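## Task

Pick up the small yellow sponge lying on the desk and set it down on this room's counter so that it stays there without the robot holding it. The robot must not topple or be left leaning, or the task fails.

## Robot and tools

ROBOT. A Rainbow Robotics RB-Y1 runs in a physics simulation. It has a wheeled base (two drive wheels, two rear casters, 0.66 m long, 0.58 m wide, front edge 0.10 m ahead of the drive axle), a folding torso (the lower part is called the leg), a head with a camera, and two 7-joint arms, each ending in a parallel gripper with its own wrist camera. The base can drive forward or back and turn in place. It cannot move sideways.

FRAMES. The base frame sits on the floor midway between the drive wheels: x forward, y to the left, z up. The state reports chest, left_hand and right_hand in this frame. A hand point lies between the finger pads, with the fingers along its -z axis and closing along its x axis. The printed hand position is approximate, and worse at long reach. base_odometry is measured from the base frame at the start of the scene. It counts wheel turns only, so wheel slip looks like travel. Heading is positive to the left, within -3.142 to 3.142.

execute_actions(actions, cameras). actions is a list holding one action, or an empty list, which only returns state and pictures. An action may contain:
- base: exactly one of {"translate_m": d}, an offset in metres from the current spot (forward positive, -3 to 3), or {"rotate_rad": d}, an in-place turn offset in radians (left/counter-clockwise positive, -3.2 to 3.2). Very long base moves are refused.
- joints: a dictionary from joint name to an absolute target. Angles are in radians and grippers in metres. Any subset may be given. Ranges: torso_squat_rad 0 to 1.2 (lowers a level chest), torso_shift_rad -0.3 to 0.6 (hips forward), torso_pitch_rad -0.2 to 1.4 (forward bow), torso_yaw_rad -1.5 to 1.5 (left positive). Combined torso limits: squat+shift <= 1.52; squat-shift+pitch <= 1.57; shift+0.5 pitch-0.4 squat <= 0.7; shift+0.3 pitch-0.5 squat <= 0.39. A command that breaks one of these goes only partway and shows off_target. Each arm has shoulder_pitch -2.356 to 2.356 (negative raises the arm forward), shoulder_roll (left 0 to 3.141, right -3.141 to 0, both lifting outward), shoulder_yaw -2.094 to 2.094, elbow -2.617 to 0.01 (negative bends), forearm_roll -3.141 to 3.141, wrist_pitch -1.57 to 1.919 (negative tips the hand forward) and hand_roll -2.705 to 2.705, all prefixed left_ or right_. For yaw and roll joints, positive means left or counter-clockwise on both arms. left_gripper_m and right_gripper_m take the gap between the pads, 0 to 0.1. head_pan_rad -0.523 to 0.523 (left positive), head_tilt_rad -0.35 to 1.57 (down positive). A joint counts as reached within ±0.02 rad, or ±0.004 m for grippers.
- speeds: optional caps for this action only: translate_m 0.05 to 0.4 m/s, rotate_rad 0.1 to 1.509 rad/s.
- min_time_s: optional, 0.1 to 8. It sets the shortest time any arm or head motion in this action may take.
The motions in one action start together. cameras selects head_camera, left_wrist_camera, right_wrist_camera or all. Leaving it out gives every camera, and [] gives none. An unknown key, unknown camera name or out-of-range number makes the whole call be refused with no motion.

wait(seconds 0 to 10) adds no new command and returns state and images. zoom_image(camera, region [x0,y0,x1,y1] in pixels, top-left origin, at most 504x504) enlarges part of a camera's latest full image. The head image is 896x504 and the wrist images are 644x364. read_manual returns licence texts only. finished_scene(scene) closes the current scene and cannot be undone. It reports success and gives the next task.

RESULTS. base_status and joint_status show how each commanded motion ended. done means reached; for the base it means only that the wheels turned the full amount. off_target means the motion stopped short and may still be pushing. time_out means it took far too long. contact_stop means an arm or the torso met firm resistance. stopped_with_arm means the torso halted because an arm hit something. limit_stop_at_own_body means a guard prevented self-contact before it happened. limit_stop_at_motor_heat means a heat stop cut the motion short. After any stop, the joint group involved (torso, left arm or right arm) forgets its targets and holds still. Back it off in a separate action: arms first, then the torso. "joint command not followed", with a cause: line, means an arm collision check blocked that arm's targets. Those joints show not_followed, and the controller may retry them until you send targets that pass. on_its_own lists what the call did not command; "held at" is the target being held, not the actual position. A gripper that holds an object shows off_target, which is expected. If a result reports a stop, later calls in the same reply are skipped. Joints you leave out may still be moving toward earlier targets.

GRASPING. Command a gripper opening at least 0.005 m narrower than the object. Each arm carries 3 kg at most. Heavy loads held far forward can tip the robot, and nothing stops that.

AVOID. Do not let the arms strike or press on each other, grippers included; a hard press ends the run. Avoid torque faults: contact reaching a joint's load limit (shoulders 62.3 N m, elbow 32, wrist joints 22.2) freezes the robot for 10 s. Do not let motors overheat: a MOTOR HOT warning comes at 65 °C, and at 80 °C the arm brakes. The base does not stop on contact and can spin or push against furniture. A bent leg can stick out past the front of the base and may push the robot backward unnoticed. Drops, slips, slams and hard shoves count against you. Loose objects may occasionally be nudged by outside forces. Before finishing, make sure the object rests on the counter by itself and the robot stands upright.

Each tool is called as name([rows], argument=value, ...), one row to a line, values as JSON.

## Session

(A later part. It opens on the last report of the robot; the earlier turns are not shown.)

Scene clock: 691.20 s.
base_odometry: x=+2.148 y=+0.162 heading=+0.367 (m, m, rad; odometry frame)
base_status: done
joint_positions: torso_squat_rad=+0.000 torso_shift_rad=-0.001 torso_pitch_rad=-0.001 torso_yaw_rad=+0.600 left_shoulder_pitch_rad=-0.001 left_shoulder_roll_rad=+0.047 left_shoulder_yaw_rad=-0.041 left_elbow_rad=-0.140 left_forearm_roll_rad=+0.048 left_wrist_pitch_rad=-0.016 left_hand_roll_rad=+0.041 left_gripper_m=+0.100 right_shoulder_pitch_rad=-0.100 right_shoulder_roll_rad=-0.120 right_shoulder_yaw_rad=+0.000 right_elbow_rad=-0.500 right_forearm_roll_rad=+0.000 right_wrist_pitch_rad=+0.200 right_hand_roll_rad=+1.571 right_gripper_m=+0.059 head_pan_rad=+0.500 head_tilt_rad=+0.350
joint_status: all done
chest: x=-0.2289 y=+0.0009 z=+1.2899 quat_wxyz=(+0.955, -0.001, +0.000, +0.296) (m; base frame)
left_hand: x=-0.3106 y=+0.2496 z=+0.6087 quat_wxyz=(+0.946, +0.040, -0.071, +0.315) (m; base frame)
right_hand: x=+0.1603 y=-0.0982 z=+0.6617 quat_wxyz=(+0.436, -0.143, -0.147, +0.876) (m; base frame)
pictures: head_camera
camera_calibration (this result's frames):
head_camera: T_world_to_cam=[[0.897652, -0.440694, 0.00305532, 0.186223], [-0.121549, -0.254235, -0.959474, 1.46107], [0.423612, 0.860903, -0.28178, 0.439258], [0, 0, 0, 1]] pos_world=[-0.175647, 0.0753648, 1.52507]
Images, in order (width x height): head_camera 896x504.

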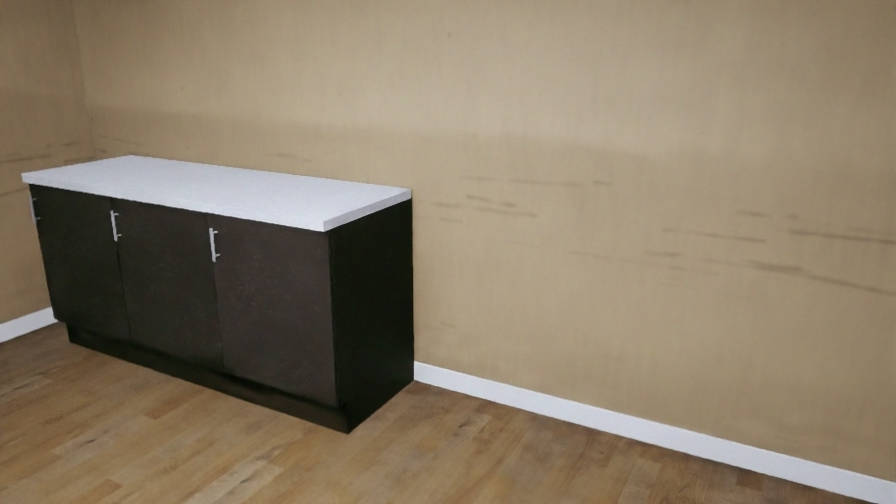

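execute_actions([
  {"base": {"rotate_rad": 1.356}, "joints": {"torso_yaw_rad": 0.5, "head_pan_rad": -0.45, "head_tilt_rad": 0.45}},
], cameras=["head_camera"])

execute_actions([
  {"base": {"translate_m": 1.7}, "joints": {"head_tilt_rad": 0.65, "right_shoulder_pitch_rad": -0.499, "right_shoulder_roll_rad": -0.04, "right_shoulder_yaw_rad": -0.164, "right_elbow_rad": -1.514, "right_forearm_roll_rad": 0.0, "right_wrist_pitch_rad": 1.337, "right_hand_roll_rad": 1.571}, "min_time_s": 4.5},
], cameras=["head_camera", "right_wrist_camera"])

Scene clock: 762.60 s.
base_odometry: x=+2.148 y=+0.161 heading=+1.722 (m, m, rad; odometry frame)
base_status: done
joint_positions: torso_squat_rad=+0.000 torso_shift_rad=-0.001 torso_pitch_rad=-0.001 torso_yaw_rad=+0.500 left_shoulder_pitch_rad=-0.001 left_shoulder_roll_rad=+0.047 left_shoulder_yaw_rad=-0.041 left_elbow_rad=-0.140 left_forearm_roll_rad=+0.048 left_wrist_pitch_rad=-0.016 left_hand_roll_rad=+0.041 left_gripper_m=+0.100 right_shoulder_pitch_rad=-0.100 right_shoulder_roll_rad=-0.120 right_shoulder_yaw_rad=+0.000 right_elbow_rad=-0.500 right_forearm_roll_rad=+0.000 right_wrist_pitch_rad=+0.200 right_hand_roll_rad=+1.571 right_gripper_m=+0.059 head_pan_rad=-0.450 head_tilt_rad=+0.450
joint_status: all done
chest: x=-0.2289 y=+0.0009 z=+1.2899 quat_wxyz=(+0.969, -0.001, +0.000, +0.247) (m; base frame)
left_hand: x=-0.2852 y=+0.2566 z=+0.6088 quat_wxyz=(+0.960, +0.037, -0.073, +0.267) (m; base frame)
right_hand: x=+0.1484 y=-0.1366 z=+0.6617 quat_wxyz=(+0.479, -0.150, -0.139, +0.853) (m; base frame)
pictures: head_camera
camera_calibration (this result's frames):
head_camera: T_world_to_cam=[[0.0644824, -0.997918, 0.00156337, 0.0182836], [-0.373504, -0.0255874, -0.927276, 1.35721], [0.925385, 0.059209, -0.374376, 0.693046], [0, 0, 0, 1]] pos_world=[-0.135588, 0.0119386, 1.51794]
Images, in order (width x height): head_camera 896x504.

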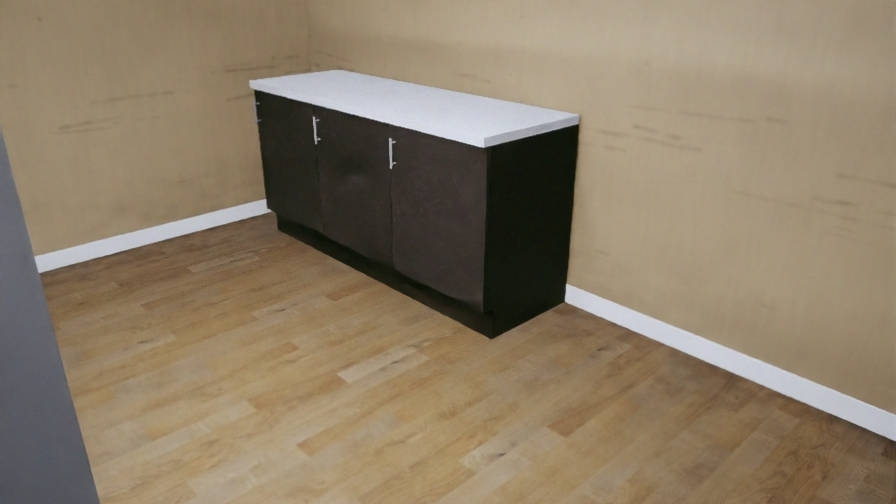

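Scene clock: 768.50 s.
base_odometry: x=+1.889 y=+1.842 heading=+1.724 (m, m, rad; odometry frame)
base_status: done
joint_positions: torso_squat_rad=+0.000 torso_shift_rad=-0.001 torso_pitch_rad=-0.001 torso_yaw_rad=+0.500 left_shoulder_pitch_rad=-0.001 left_shoulder_roll_rad=+0.047 left_shoulder_yaw_rad=-0.041 left_elbow_rad=-0.140 left_forearm_roll_rad=+0.048 left_wrist_pitch_rad=-0.016 left_hand_roll_rad=+0.041 left_gripper_m=+0.100 right_shoulder_pitch_rad=-0.499 right_shoulder_roll_rad=-0.040 right_shoulder_yaw_rad=-0.164 right_elbow_rad=-1.514 right_forearm_roll_rad=+0.000 right_wrist_pitch_rad=+1.337 right_hand_roll_rad=+1.571 right_gripper_m=+0.059 head_pan_rad=-0.450 head_tilt_rad=+0.650
joint_status: all done
chest: x=-0.2289 y=+0.0009 z=+1.2899 quat_wxyz=(+0.969, -0.001, +0.000, +0.247) (m; base frame)
left_hand: x=-0.2852 y=+0.2566 z=+0.6088 quat_wxyz=(+0.960, +0.037, -0.073, +0.267) (m; base frame)
right_hand: x=+0.3504 y=+0.0660 z=+1.0304 quat_wxyz=(+0.483, -0.164, -0.274, +0.815) (m; base frame)
pictures: head_camera, right_wrist_camera
camera_calibration (this result's frames):
head_camera: T_world_to_cam=[[0.0642, -0.997936, -0.00131641, 0.0225193], [-0.550093, -0.0342883, -0.834399, 1.18189], [0.832632, 0.0542926, -0.551159, 0.937017], [0, 0, 0, 1]] pos_world=[-0.131485, 0.0121249, 1.50265]
right_wrist_camera: T_world_to_cam=[[0.523274, -0.852154, -0.00410144, -0.12568], [-0.851147, -0.522879, 0.0463209, 0.317622], [-0.0416171, -0.0207476, -0.998918, 1.13578], [0, 0, 0, 1]] pos_world=[0.383376, 0.0825436, 1.11932]
Images, in order (width x height): head_camera 896x504, right_wrist_camera 644x364.

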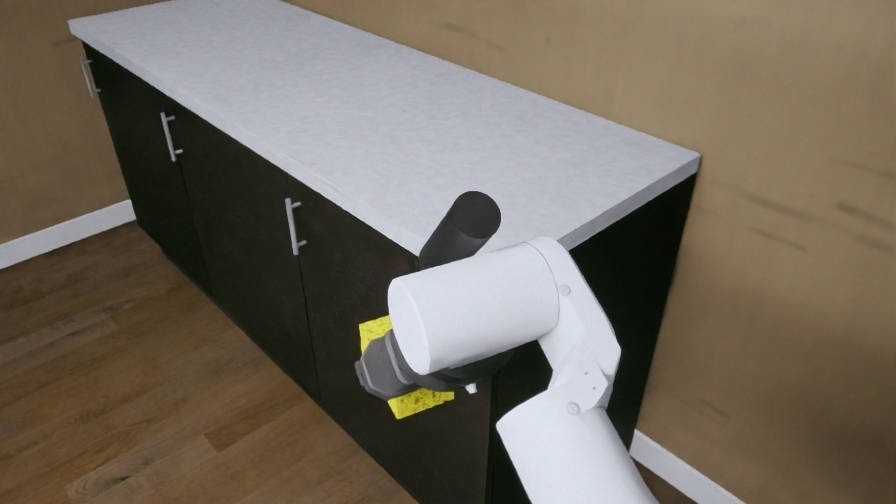

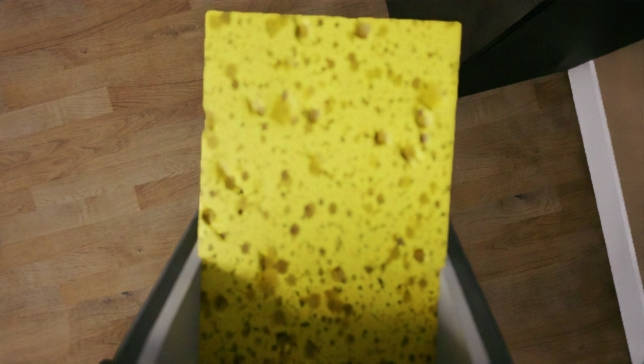

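zoom_image(camera="head_camera", region=[560, 130, 760, 504])

Region (560, 130, 760, 504) of head_camera's 896x504 image, scaled by 1.348, with more detail than that image has; it fills the left 270 columns of this view, and the rest is white.

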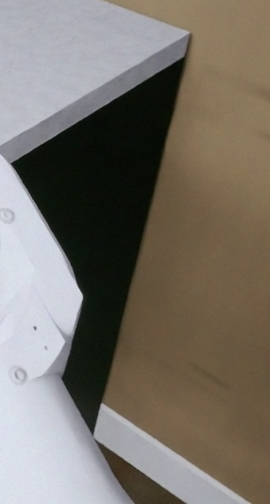

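execute_actions([
  {"base": {"translate_m": 0.5}, "joints": {"torso_yaw_rad": 0.4, "head_pan_rad": -0.3, "head_tilt_rad": 0.9, "right_shoulder_pitch_rad": -0.587, "right_shoulder_roll_rad": -0.055, "right_shoulder_yaw_rad": -0.191, "right_elbow_rad": -1.157, "right_forearm_roll_rad": 0.0, "right_wrist_pitch_rad": 1.065, "right_hand_roll_rad": 1.571}, "min_time_s": 2.3},
])

Scene clock: 853.20 s.
base_odometry: x=+1.813 y=+2.336 heading=+1.725 (m, m, rad; odometry frame)
base_status: done
joint_positions: torso_squat_rad=+0.000 torso_shift_rad=-0.001 torso_pitch_rad=-0.001 torso_yaw_rad=+0.400 left_shoulder_pitch_rad=-0.001 left_shoulder_roll_rad=+0.047 left_shoulder_yaw_rad=-0.041 left_elbow_rad=-0.140 left_forearm_roll_rad=+0.048 left_wrist_pitch_rad=-0.016 left_hand_roll_rad=+0.041 left_gripper_m=+0.100 right_shoulder_pitch_rad=-0.587 right_shoulder_roll_rad=-0.055 right_shoulder_yaw_rad=-0.191 right_elbow_rad=-1.157 right_forearm_roll_rad=+0.000 right_wrist_pitch_rad=+1.065 right_hand_roll_rad=+1.571 right_gripper_m=+0.059 head_pan_rad=-0.300 head_tilt_rad=+0.900
joint_status: all done
chest: x=-0.2289 y=+0.0009 z=+1.2899 quat_wxyz=(+0.980, -0.001, +0.000, +0.199) (m; base frame)
left_hand: x=-0.2593 y=+0.2610 z=+0.6088 quat_wxyz=(+0.972, +0.033, -0.074, +0.219) (m; base frame)
right_hand: x=+0.3820 y=+0.0197 z=+0.9755 quat_wxyz=(+0.523, -0.177, -0.266, +0.790) (m; base frame)
pictures: head_camera, left_wrist_camera, right_wrist_camera
camera_calibration (this result's frames):
head_camera: T_world_to_cam=[[0.11277, -0.99361, -0.00470555, 0.0356327], [-0.736161, -0.0803679, -0.672018, 0.902019], [0.667346, 0.0792473, -0.74052, 1.1837], [0, 0, 0, 1]] pos_world=[-0.129921, 0.0140938, 1.48289]
left_wrist_camera: T_world_to_cam=[[0.877636, 0.43838, 0.193848, -0.0038299], [0.23145, -0.741724, 0.629504, -0.0957362], [0.419744, -0.50761, -0.752428, 0.787209], [0, 0, 0, 1]] pos_world=[-0.304907, 0.330264, 0.653326]
right_wrist_camera: T_world_to_cam=[[0.435242, -0.900299, -0.00513, -0.146275], [-0.899267, -0.435003, 0.0457361, 0.340045], [-0.0434077, -0.015293, -0.99894, 1.08186], [0, 0, 0, 1]] pos_world=[0.416418, 0.0327747, 1.06442]
Images, in order (width x height): head_camera 896x504, left_wrist_camera 644x364, right_wrist_camera 644x364.

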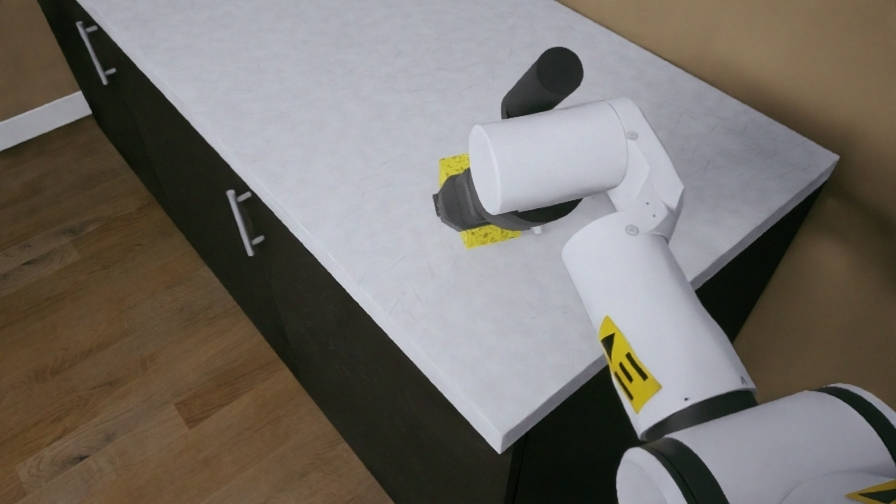

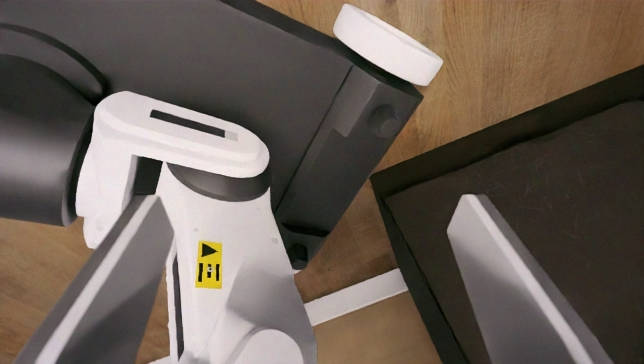

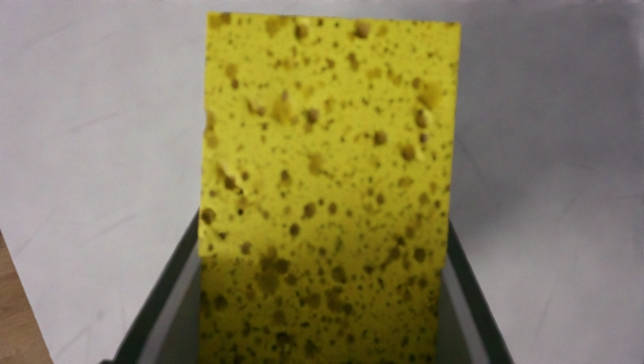

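execute_actions([
  {"joints": {"right_shoulder_pitch_rad": -0.592, "right_shoulder_roll_rad": -0.056, "right_shoulder_yaw_rad": -0.192, "right_elbow_rad": -1.034, "right_wrist_pitch_rad": 0.947}, "min_time_s": 0.6},
], cameras=["head_camera", "right_wrist_camera"])

Scene clock: 902.93 s.
base_odometry: x=+1.813 y=+2.336 heading=+1.725 (m, m, rad; odometry frame)
base_status: not commanded
joint_positions: torso_squat_rad=+0.000 torso_shift_rad=-0.001 torso_pitch_rad=-0.001 torso_yaw_rad=+0.400 left_shoulder_pitch_rad=-0.001 left_shoulder_roll_rad=+0.047 left_shoulder_yaw_rad=-0.041 left_elbow_rad=-0.140 left_forearm_roll_rad=+0.048 left_wrist_pitch_rad=-0.016 left_hand_roll_rad=+0.041 left_gripper_m=+0.100 right_shoulder_pitch_rad=-0.592 right_shoulder_roll_rad=-0.056 right_shoulder_yaw_rad=-0.192 right_elbow_rad=-1.034 right_forearm_roll_rad=+0.000 right_wrist_pitch_rad=+0.947 right_hand_roll_rad=+1.571 right_gripper_m=+0.059 head_pan_rad=-0.300 head_tilt_rad=+0.900
joint_status: all done
chest: x=-0.2289 y=+0.0009 z=+1.2899 quat_wxyz=(+0.980, -0.001, +0.000, +0.199) (m; base frame)
left_hand: x=-0.2593 y=+0.2610 z=+0.6088 quat_wxyz=(+0.972, +0.033, -0.074, +0.219) (m; base frame)
right_hand: x=+0.3820 y=+0.0197 z=+0.9460 quat_wxyz=(+0.523, -0.177, -0.266, +0.790) (m; base frame)
pictures: head_camera, right_wrist_camera
camera_calibration (this result's frames):
head_camera: T_world_to_cam=[[0.112771, -0.99361, -0.00470547, 0.035633], [-0.73616, -0.0803687, -0.672019, 0.902019], [0.667347, 0.0792481, -0.740519, 1.1837], [0, 0, 0, 1]] pos_world=[-0.129925, 0.0140936, 1.48289]
right_wrist_camera: T_world_to_cam=[[0.435507, -0.900173, -0.00480783, -0.146849], [-0.899144, -0.435254, 0.0457689, 0.341331], [-0.0432925, -0.0156097, -0.99894, 1.05231], [0, 0, 0, 1]] pos_world=[0.416417, 0.0328026, 1.03486]
Images, in order (width x height): head_camera 896x504, right_wrist_camera 644x364.

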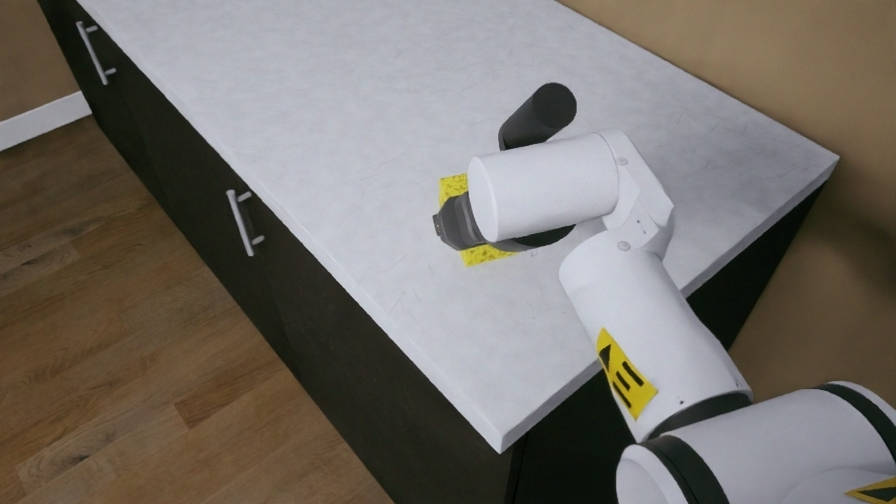

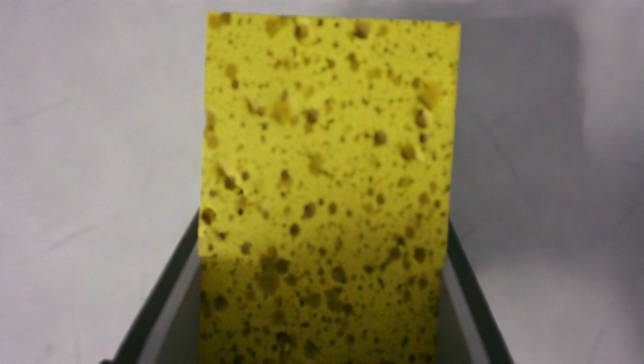

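zoom_image(camera="right_wrist_camera", region=[0, 0, 260, 364])

zoom_image(camera="head_camera", region=[410, 160, 560, 290])

Region (0, 0, 260, 364) of right_wrist_camera's 644x364 image, scaled by 1.385, with more detail than that image has; it fills the left 360 columns of this view, and the rest is white.

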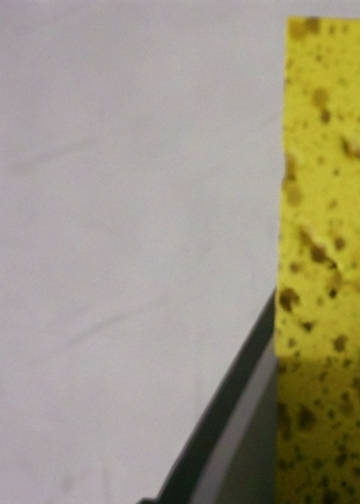

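Region (410, 160, 560, 290) of head_camera's 896x504 image, scaled by 3.360, with more detail than that image has; it fills the top 437 rows of this view, and the rest is white.

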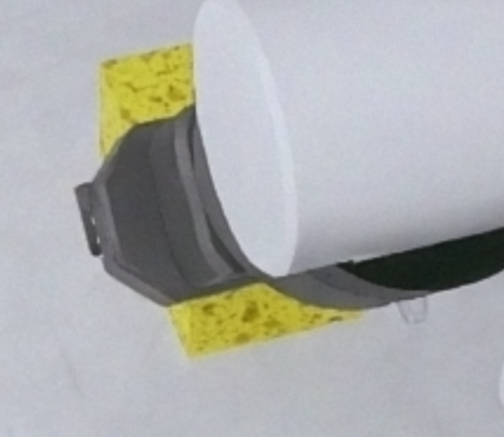

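execute_actions([
  {"joints": {"right_shoulder_pitch_rad": -0.601, "right_shoulder_roll_rad": -0.057, "right_shoulder_yaw_rad": -0.195, "right_elbow_rad": -0.967, "right_wrist_pitch_rad": 0.889}, "min_time_s": 0.5},
], cameras=["head_camera", "right_wrist_camera"])

Scene clock: 930.57 s.
base_odometry: x=+1.813 y=+2.336 heading=+1.725 (m, m, rad; odometry frame)
base_status: not commanded
joint_positions: torso_squat_rad=+0.000 torso_shift_rad=-0.001 torso_pitch_rad=-0.002 torso_yaw_rad=+0.400 left_shoulder_pitch_rad=-0.001 left_shoulder_roll_rad=+0.047 left_shoulder_yaw_rad=-0.041 left_elbow_rad=-0.140 left_forearm_roll_rad=+0.048 left_wrist_pitch_rad=-0.016 left_hand_roll_rad=+0.041 left_gripper_m=+0.100 right_shoulder_pitch_rad=-0.609 right_shoulder_roll_rad=-0.059 right_shoulder_yaw_rad=-0.194 right_elbow_rad=-0.990 right_forearm_roll_rad=+0.000 right_wrist_pitch_rad=+0.903 right_hand_roll_rad=+1.571 right_gripper_m=+0.059 head_pan_rad=-0.300 head_tilt_rad=+0.900
joint_status: right_elbow_rad contact_stop (moved +0.044 of +0.067); the others done
on_its_own: right_elbow_rad is held at -0.988, not at your -0.967, since a contact_stop
chest: x=-0.2294 y=+0.0009 z=+1.2899 quat_wxyz=(+0.980, -0.001, -0.001, +0.199) (m; base frame)
left_hand: x=-0.2592 y=+0.2610 z=+0.6088 quat_wxyz=(+0.972, +0.033, -0.075, +0.219) (m; base frame)
right_hand: x=+0.3872 y=+0.0221 z=+0.9448 quat_wxyz=(+0.521, -0.183, -0.272, +0.788) (m; base frame)
pictures: head_camera, right_wrist_camera
camera_calibration (this result's frames):
head_camera: T_world_to_cam=[[0.112731, -0.993615, -0.00460301, 0.0355498], [-0.73558, -0.0803394, -0.672657, 0.902631], [0.667992, 0.0792152, -0.73994, 1.18341], [0, 0, 0, 1]] pos_world=[-0.130559, 0.0140956, 1.48298]
right_wrist_camera: T_world_to_cam=[[0.436963, -0.899478, -0.00179579, -0.150358], [-0.899095, -0.436834, 0.0283454, 0.363616], [-0.0262805, -0.0107713, -0.999597, 1.04529], [0, 0, 0, 1]] pos_world=[0.420097, 0.0348552, 1.03429]
Images, in order (width x height): head_camera 896x504, right_wrist_camera 644x364.

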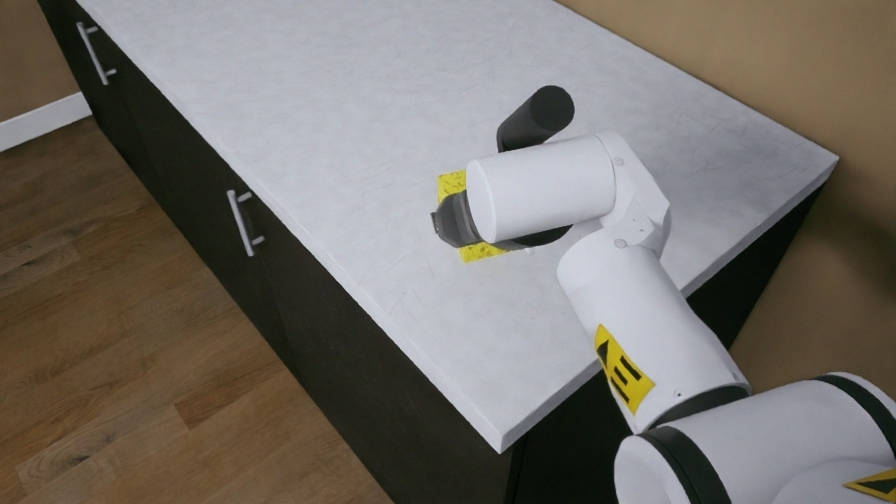

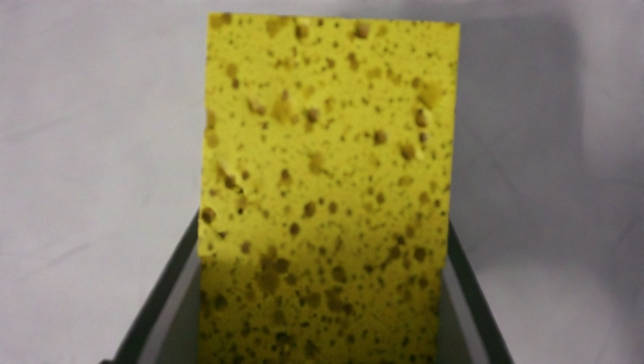

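execute_actions([
  {"joints": {"right_shoulder_pitch_rad": -0.592, "right_shoulder_roll_rad": -0.056, "right_shoulder_yaw_rad": -0.192, "right_elbow_rad": -1.034, "right_forearm_roll_rad": 0.0, "right_wrist_pitch_rad": 0.947, "right_hand_roll_rad": 1.571}},
], cameras=[])

execute_actions([
  {"joints": {"right_gripper_m": 0.085}},
], cameras=["head_camera", "right_wrist_camera"])

Scene clock: 952.27 s.
base_odometry: x=+1.813 y=+2.336 heading=+1.725 (m, m, rad; odometry frame)
base_status: not commanded
joint_positions: torso_squat_rad=+0.000 torso_shift_rad=-0.001 torso_pitch_rad=-0.001 torso_yaw_rad=+0.400 left_shoulder_pitch_rad=-0.001 left_shoulder_roll_rad=+0.047 left_shoulder_yaw_rad=-0.041 left_elbow_rad=-0.140 left_forearm_roll_rad=+0.048 left_wrist_pitch_rad=-0.016 left_hand_roll_rad=+0.041 left_gripper_m=+0.100 right_shoulder_pitch_rad=-0.592 right_shoulder_roll_rad=-0.056 right_shoulder_yaw_rad=-0.192 right_elbow_rad=-1.034 right_forearm_roll_rad=+0.000 right_wrist_pitch_rad=+0.947 right_hand_roll_rad=+1.571 right_gripper_m=+0.059 head_pan_rad=-0.300 head_tilt_rad=+0.900
joint_status: all done
chest: x=-0.2291 y=+0.0009 z=+1.2899 quat_wxyz=(+0.980, -0.001, -0.001, +0.199) (m; base frame)
left_hand: x=-0.2592 y=+0.2610 z=+0.6088 quat_wxyz=(+0.972, +0.033, -0.075, +0.219) (m; base frame)
right_hand: x=+0.3823 y=+0.0193 z=+0.9465 quat_wxyz=(+0.523, -0.178, -0.266, +0.790) (m; base frame)
pictures: none
No camera images: the call's "cameras" was empty. Leave "cameras" out to get every camera's image.

Scene clock: 953.13 s.
base_odometry: x=+1.813 y=+2.336 heading=+1.725 (m, m, rad; odometry frame)
base_status: not commanded
joint_positions: torso_squat_rad=+0.000 torso_shift_rad=-0.001 torso_pitch_rad=-0.001 torso_yaw_rad=+0.400 left_shoulder_pitch_rad=-0.001 left_shoulder_roll_rad=+0.047 left_shoulder_yaw_rad=-0.041 left_elbow_rad=-0.140 left_forearm_roll_rad=+0.048 left_wrist_pitch_rad=-0.016 left_hand_roll_rad=+0.041 left_gripper_m=+0.100 right_shoulder_pitch_rad=-0.592 right_shoulder_roll_rad=-0.056 right_shoulder_yaw_rad=-0.192 right_elbow_rad=-1.034 right_forearm_roll_rad=+0.000 right_wrist_pitch_rad=+0.947 right_hand_roll_rad=+1.571 right_gripper_m=+0.085 head_pan_rad=-0.300 head_tilt_rad=+0.900
joint_status: all done
chest: x=-0.2291 y=+0.0009 z=+1.2899 quat_wxyz=(+0.980, -0.001, -0.001, +0.199) (m; base frame)
left_hand: x=-0.2592 y=+0.2610 z=+0.6088 quat_wxyz=(+0.972, +0.033, -0.075, +0.219) (m; base frame)
right_hand: x=+0.3823 y=+0.0193 z=+0.9465 quat_wxyz=(+0.523, -0.178, -0.266, +0.790) (m; base frame)
pictures: head_camera, right_wrist_camera
camera_calibration (this result's frames):
head_camera: T_world_to_cam=[[0.112754, -0.993612, -0.00465934, 0.0355974], [-0.735915, -0.0803583, -0.672288, 0.902277], [0.667619, 0.0792321, -0.740275, 1.18358], [0, 0, 0, 1]] pos_world=[-0.130193, 0.0140982, 1.48293]
right_wrist_camera: T_world_to_cam=[[0.434817, -0.900508, -0.00432625, -0.147543], [-0.899523, -0.434557, 0.044924, 0.342379], [-0.0423345, -0.0156422, -0.998981, 1.05251], [0, 0, 0, 1]] pos_world=[0.416689, 0.032383, 1.03542]
Images, in order (width x height): head_camera 896x504, right_wrist_camera 644x364.

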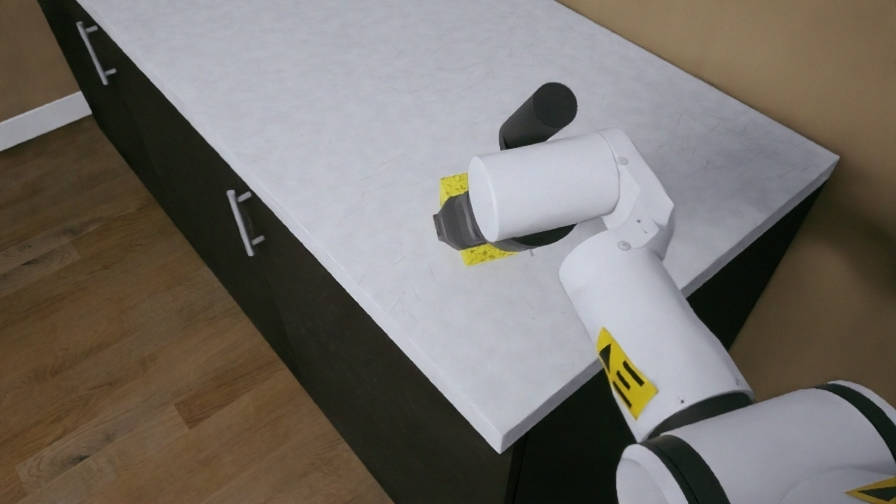

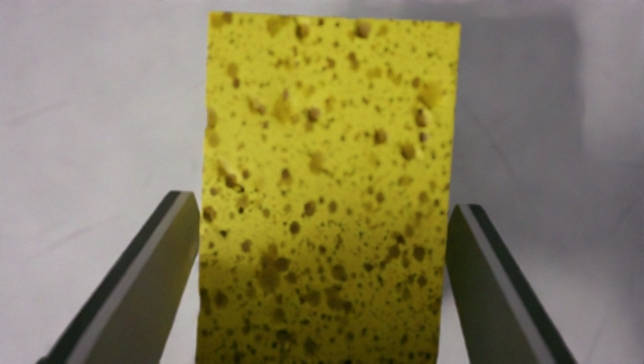

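execute_actions([
  {"joints": {"right_shoulder_pitch_rad": -0.616, "right_shoulder_roll_rad": -0.06, "right_shoulder_yaw_rad": -0.199, "right_elbow_rad": -1.324, "right_wrist_pitch_rad": 1.261, "right_gripper_m": 0.1}},
], cameras=["head_camera", "right_wrist_camera"])

Scene clock: 966.70 s.
base_odometry: x=+1.813 y=+2.336 heading=+1.725 (m, m, rad; odometry frame)
base_status: not commanded
joint_positions: torso_squat_rad=+0.000 torso_shift_rad=-0.001 torso_pitch_rad=-0.001 torso_yaw_rad=+0.400 left_shoulder_pitch_rad=-0.001 left_shoulder_roll_rad=+0.047 left_shoulder_yaw_rad=-0.041 left_elbow_rad=-0.140 left_forearm_roll_rad=+0.048 left_wrist_pitch_rad=-0.016 left_hand_roll_rad=+0.041 left_gripper_m=+0.100 right_shoulder_pitch_rad=-0.616 right_shoulder_roll_rad=-0.060 right_shoulder_yaw_rad=-0.199 right_elbow_rad=-1.324 right_forearm_roll_rad=+0.000 right_wrist_pitch_rad=+1.261 right_hand_roll_rad=+1.571 right_gripper_m=+0.100 head_pan_rad=-0.300 head_tilt_rad=+0.900
joint_status: all done
chest: x=-0.2291 y=+0.0009 z=+1.2899 quat_wxyz=(+0.980, -0.001, +0.000, +0.199) (m; base frame)
left_hand: x=-0.2592 y=+0.2610 z=+0.6088 quat_wxyz=(+0.972, +0.033, -0.075, +0.219) (m; base frame)
right_hand: x=+0.3816 y=+0.0200 z=+1.0305 quat_wxyz=(+0.523, -0.177, -0.266, +0.790) (m; base frame)
pictures: head_camera, right_wrist_camera
camera_calibration (this result's frames):
head_camera: T_world_to_cam=[[0.112781, -0.993609, -0.0046653, 0.0356092], [-0.735964, -0.0803804, -0.672232, 0.902217], [0.667561, 0.0792485, -0.740326, 1.18361], [0, 0, 0, 1]] pos_world=[-0.130146, 0.014103, 1.48292]
right_wrist_camera: T_world_to_cam=[[0.435613, -0.90012, -0.00508036, -0.145772], [-0.899068, -0.435365, 0.0461849, 0.336832], [-0.0437837, -0.0155511, -0.99892, 1.1369], [0, 0, 0, 1]] pos_world=[0.416113, 0.0331125, 1.11937]
Images, in order (width x height): head_camera 896x504, right_wrist_camera 644x364.

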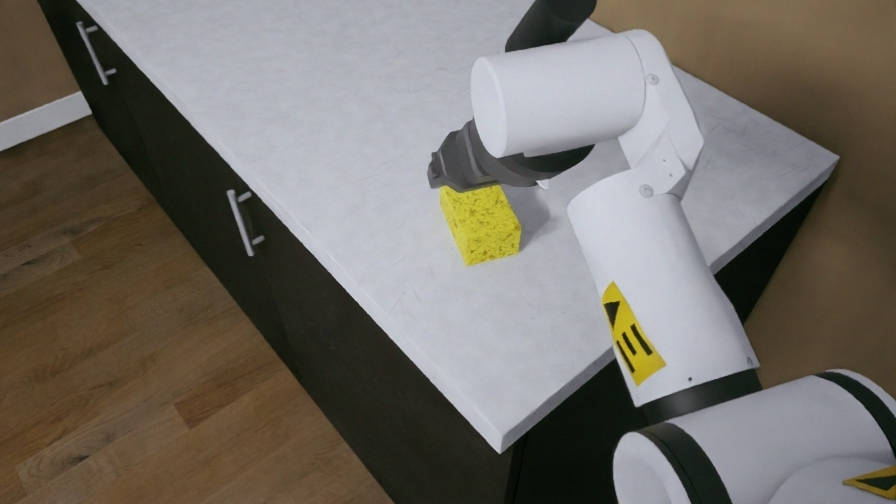

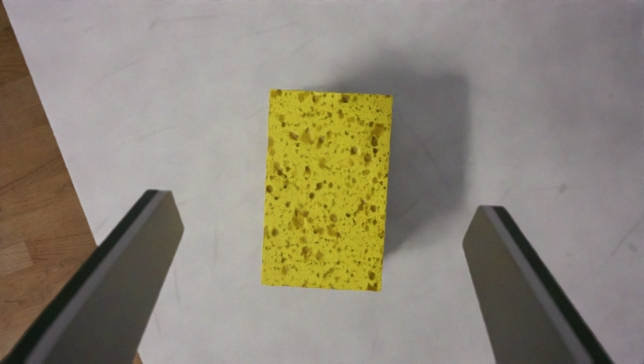

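finished_scene(scene=1)

The scene is finished: the task was done.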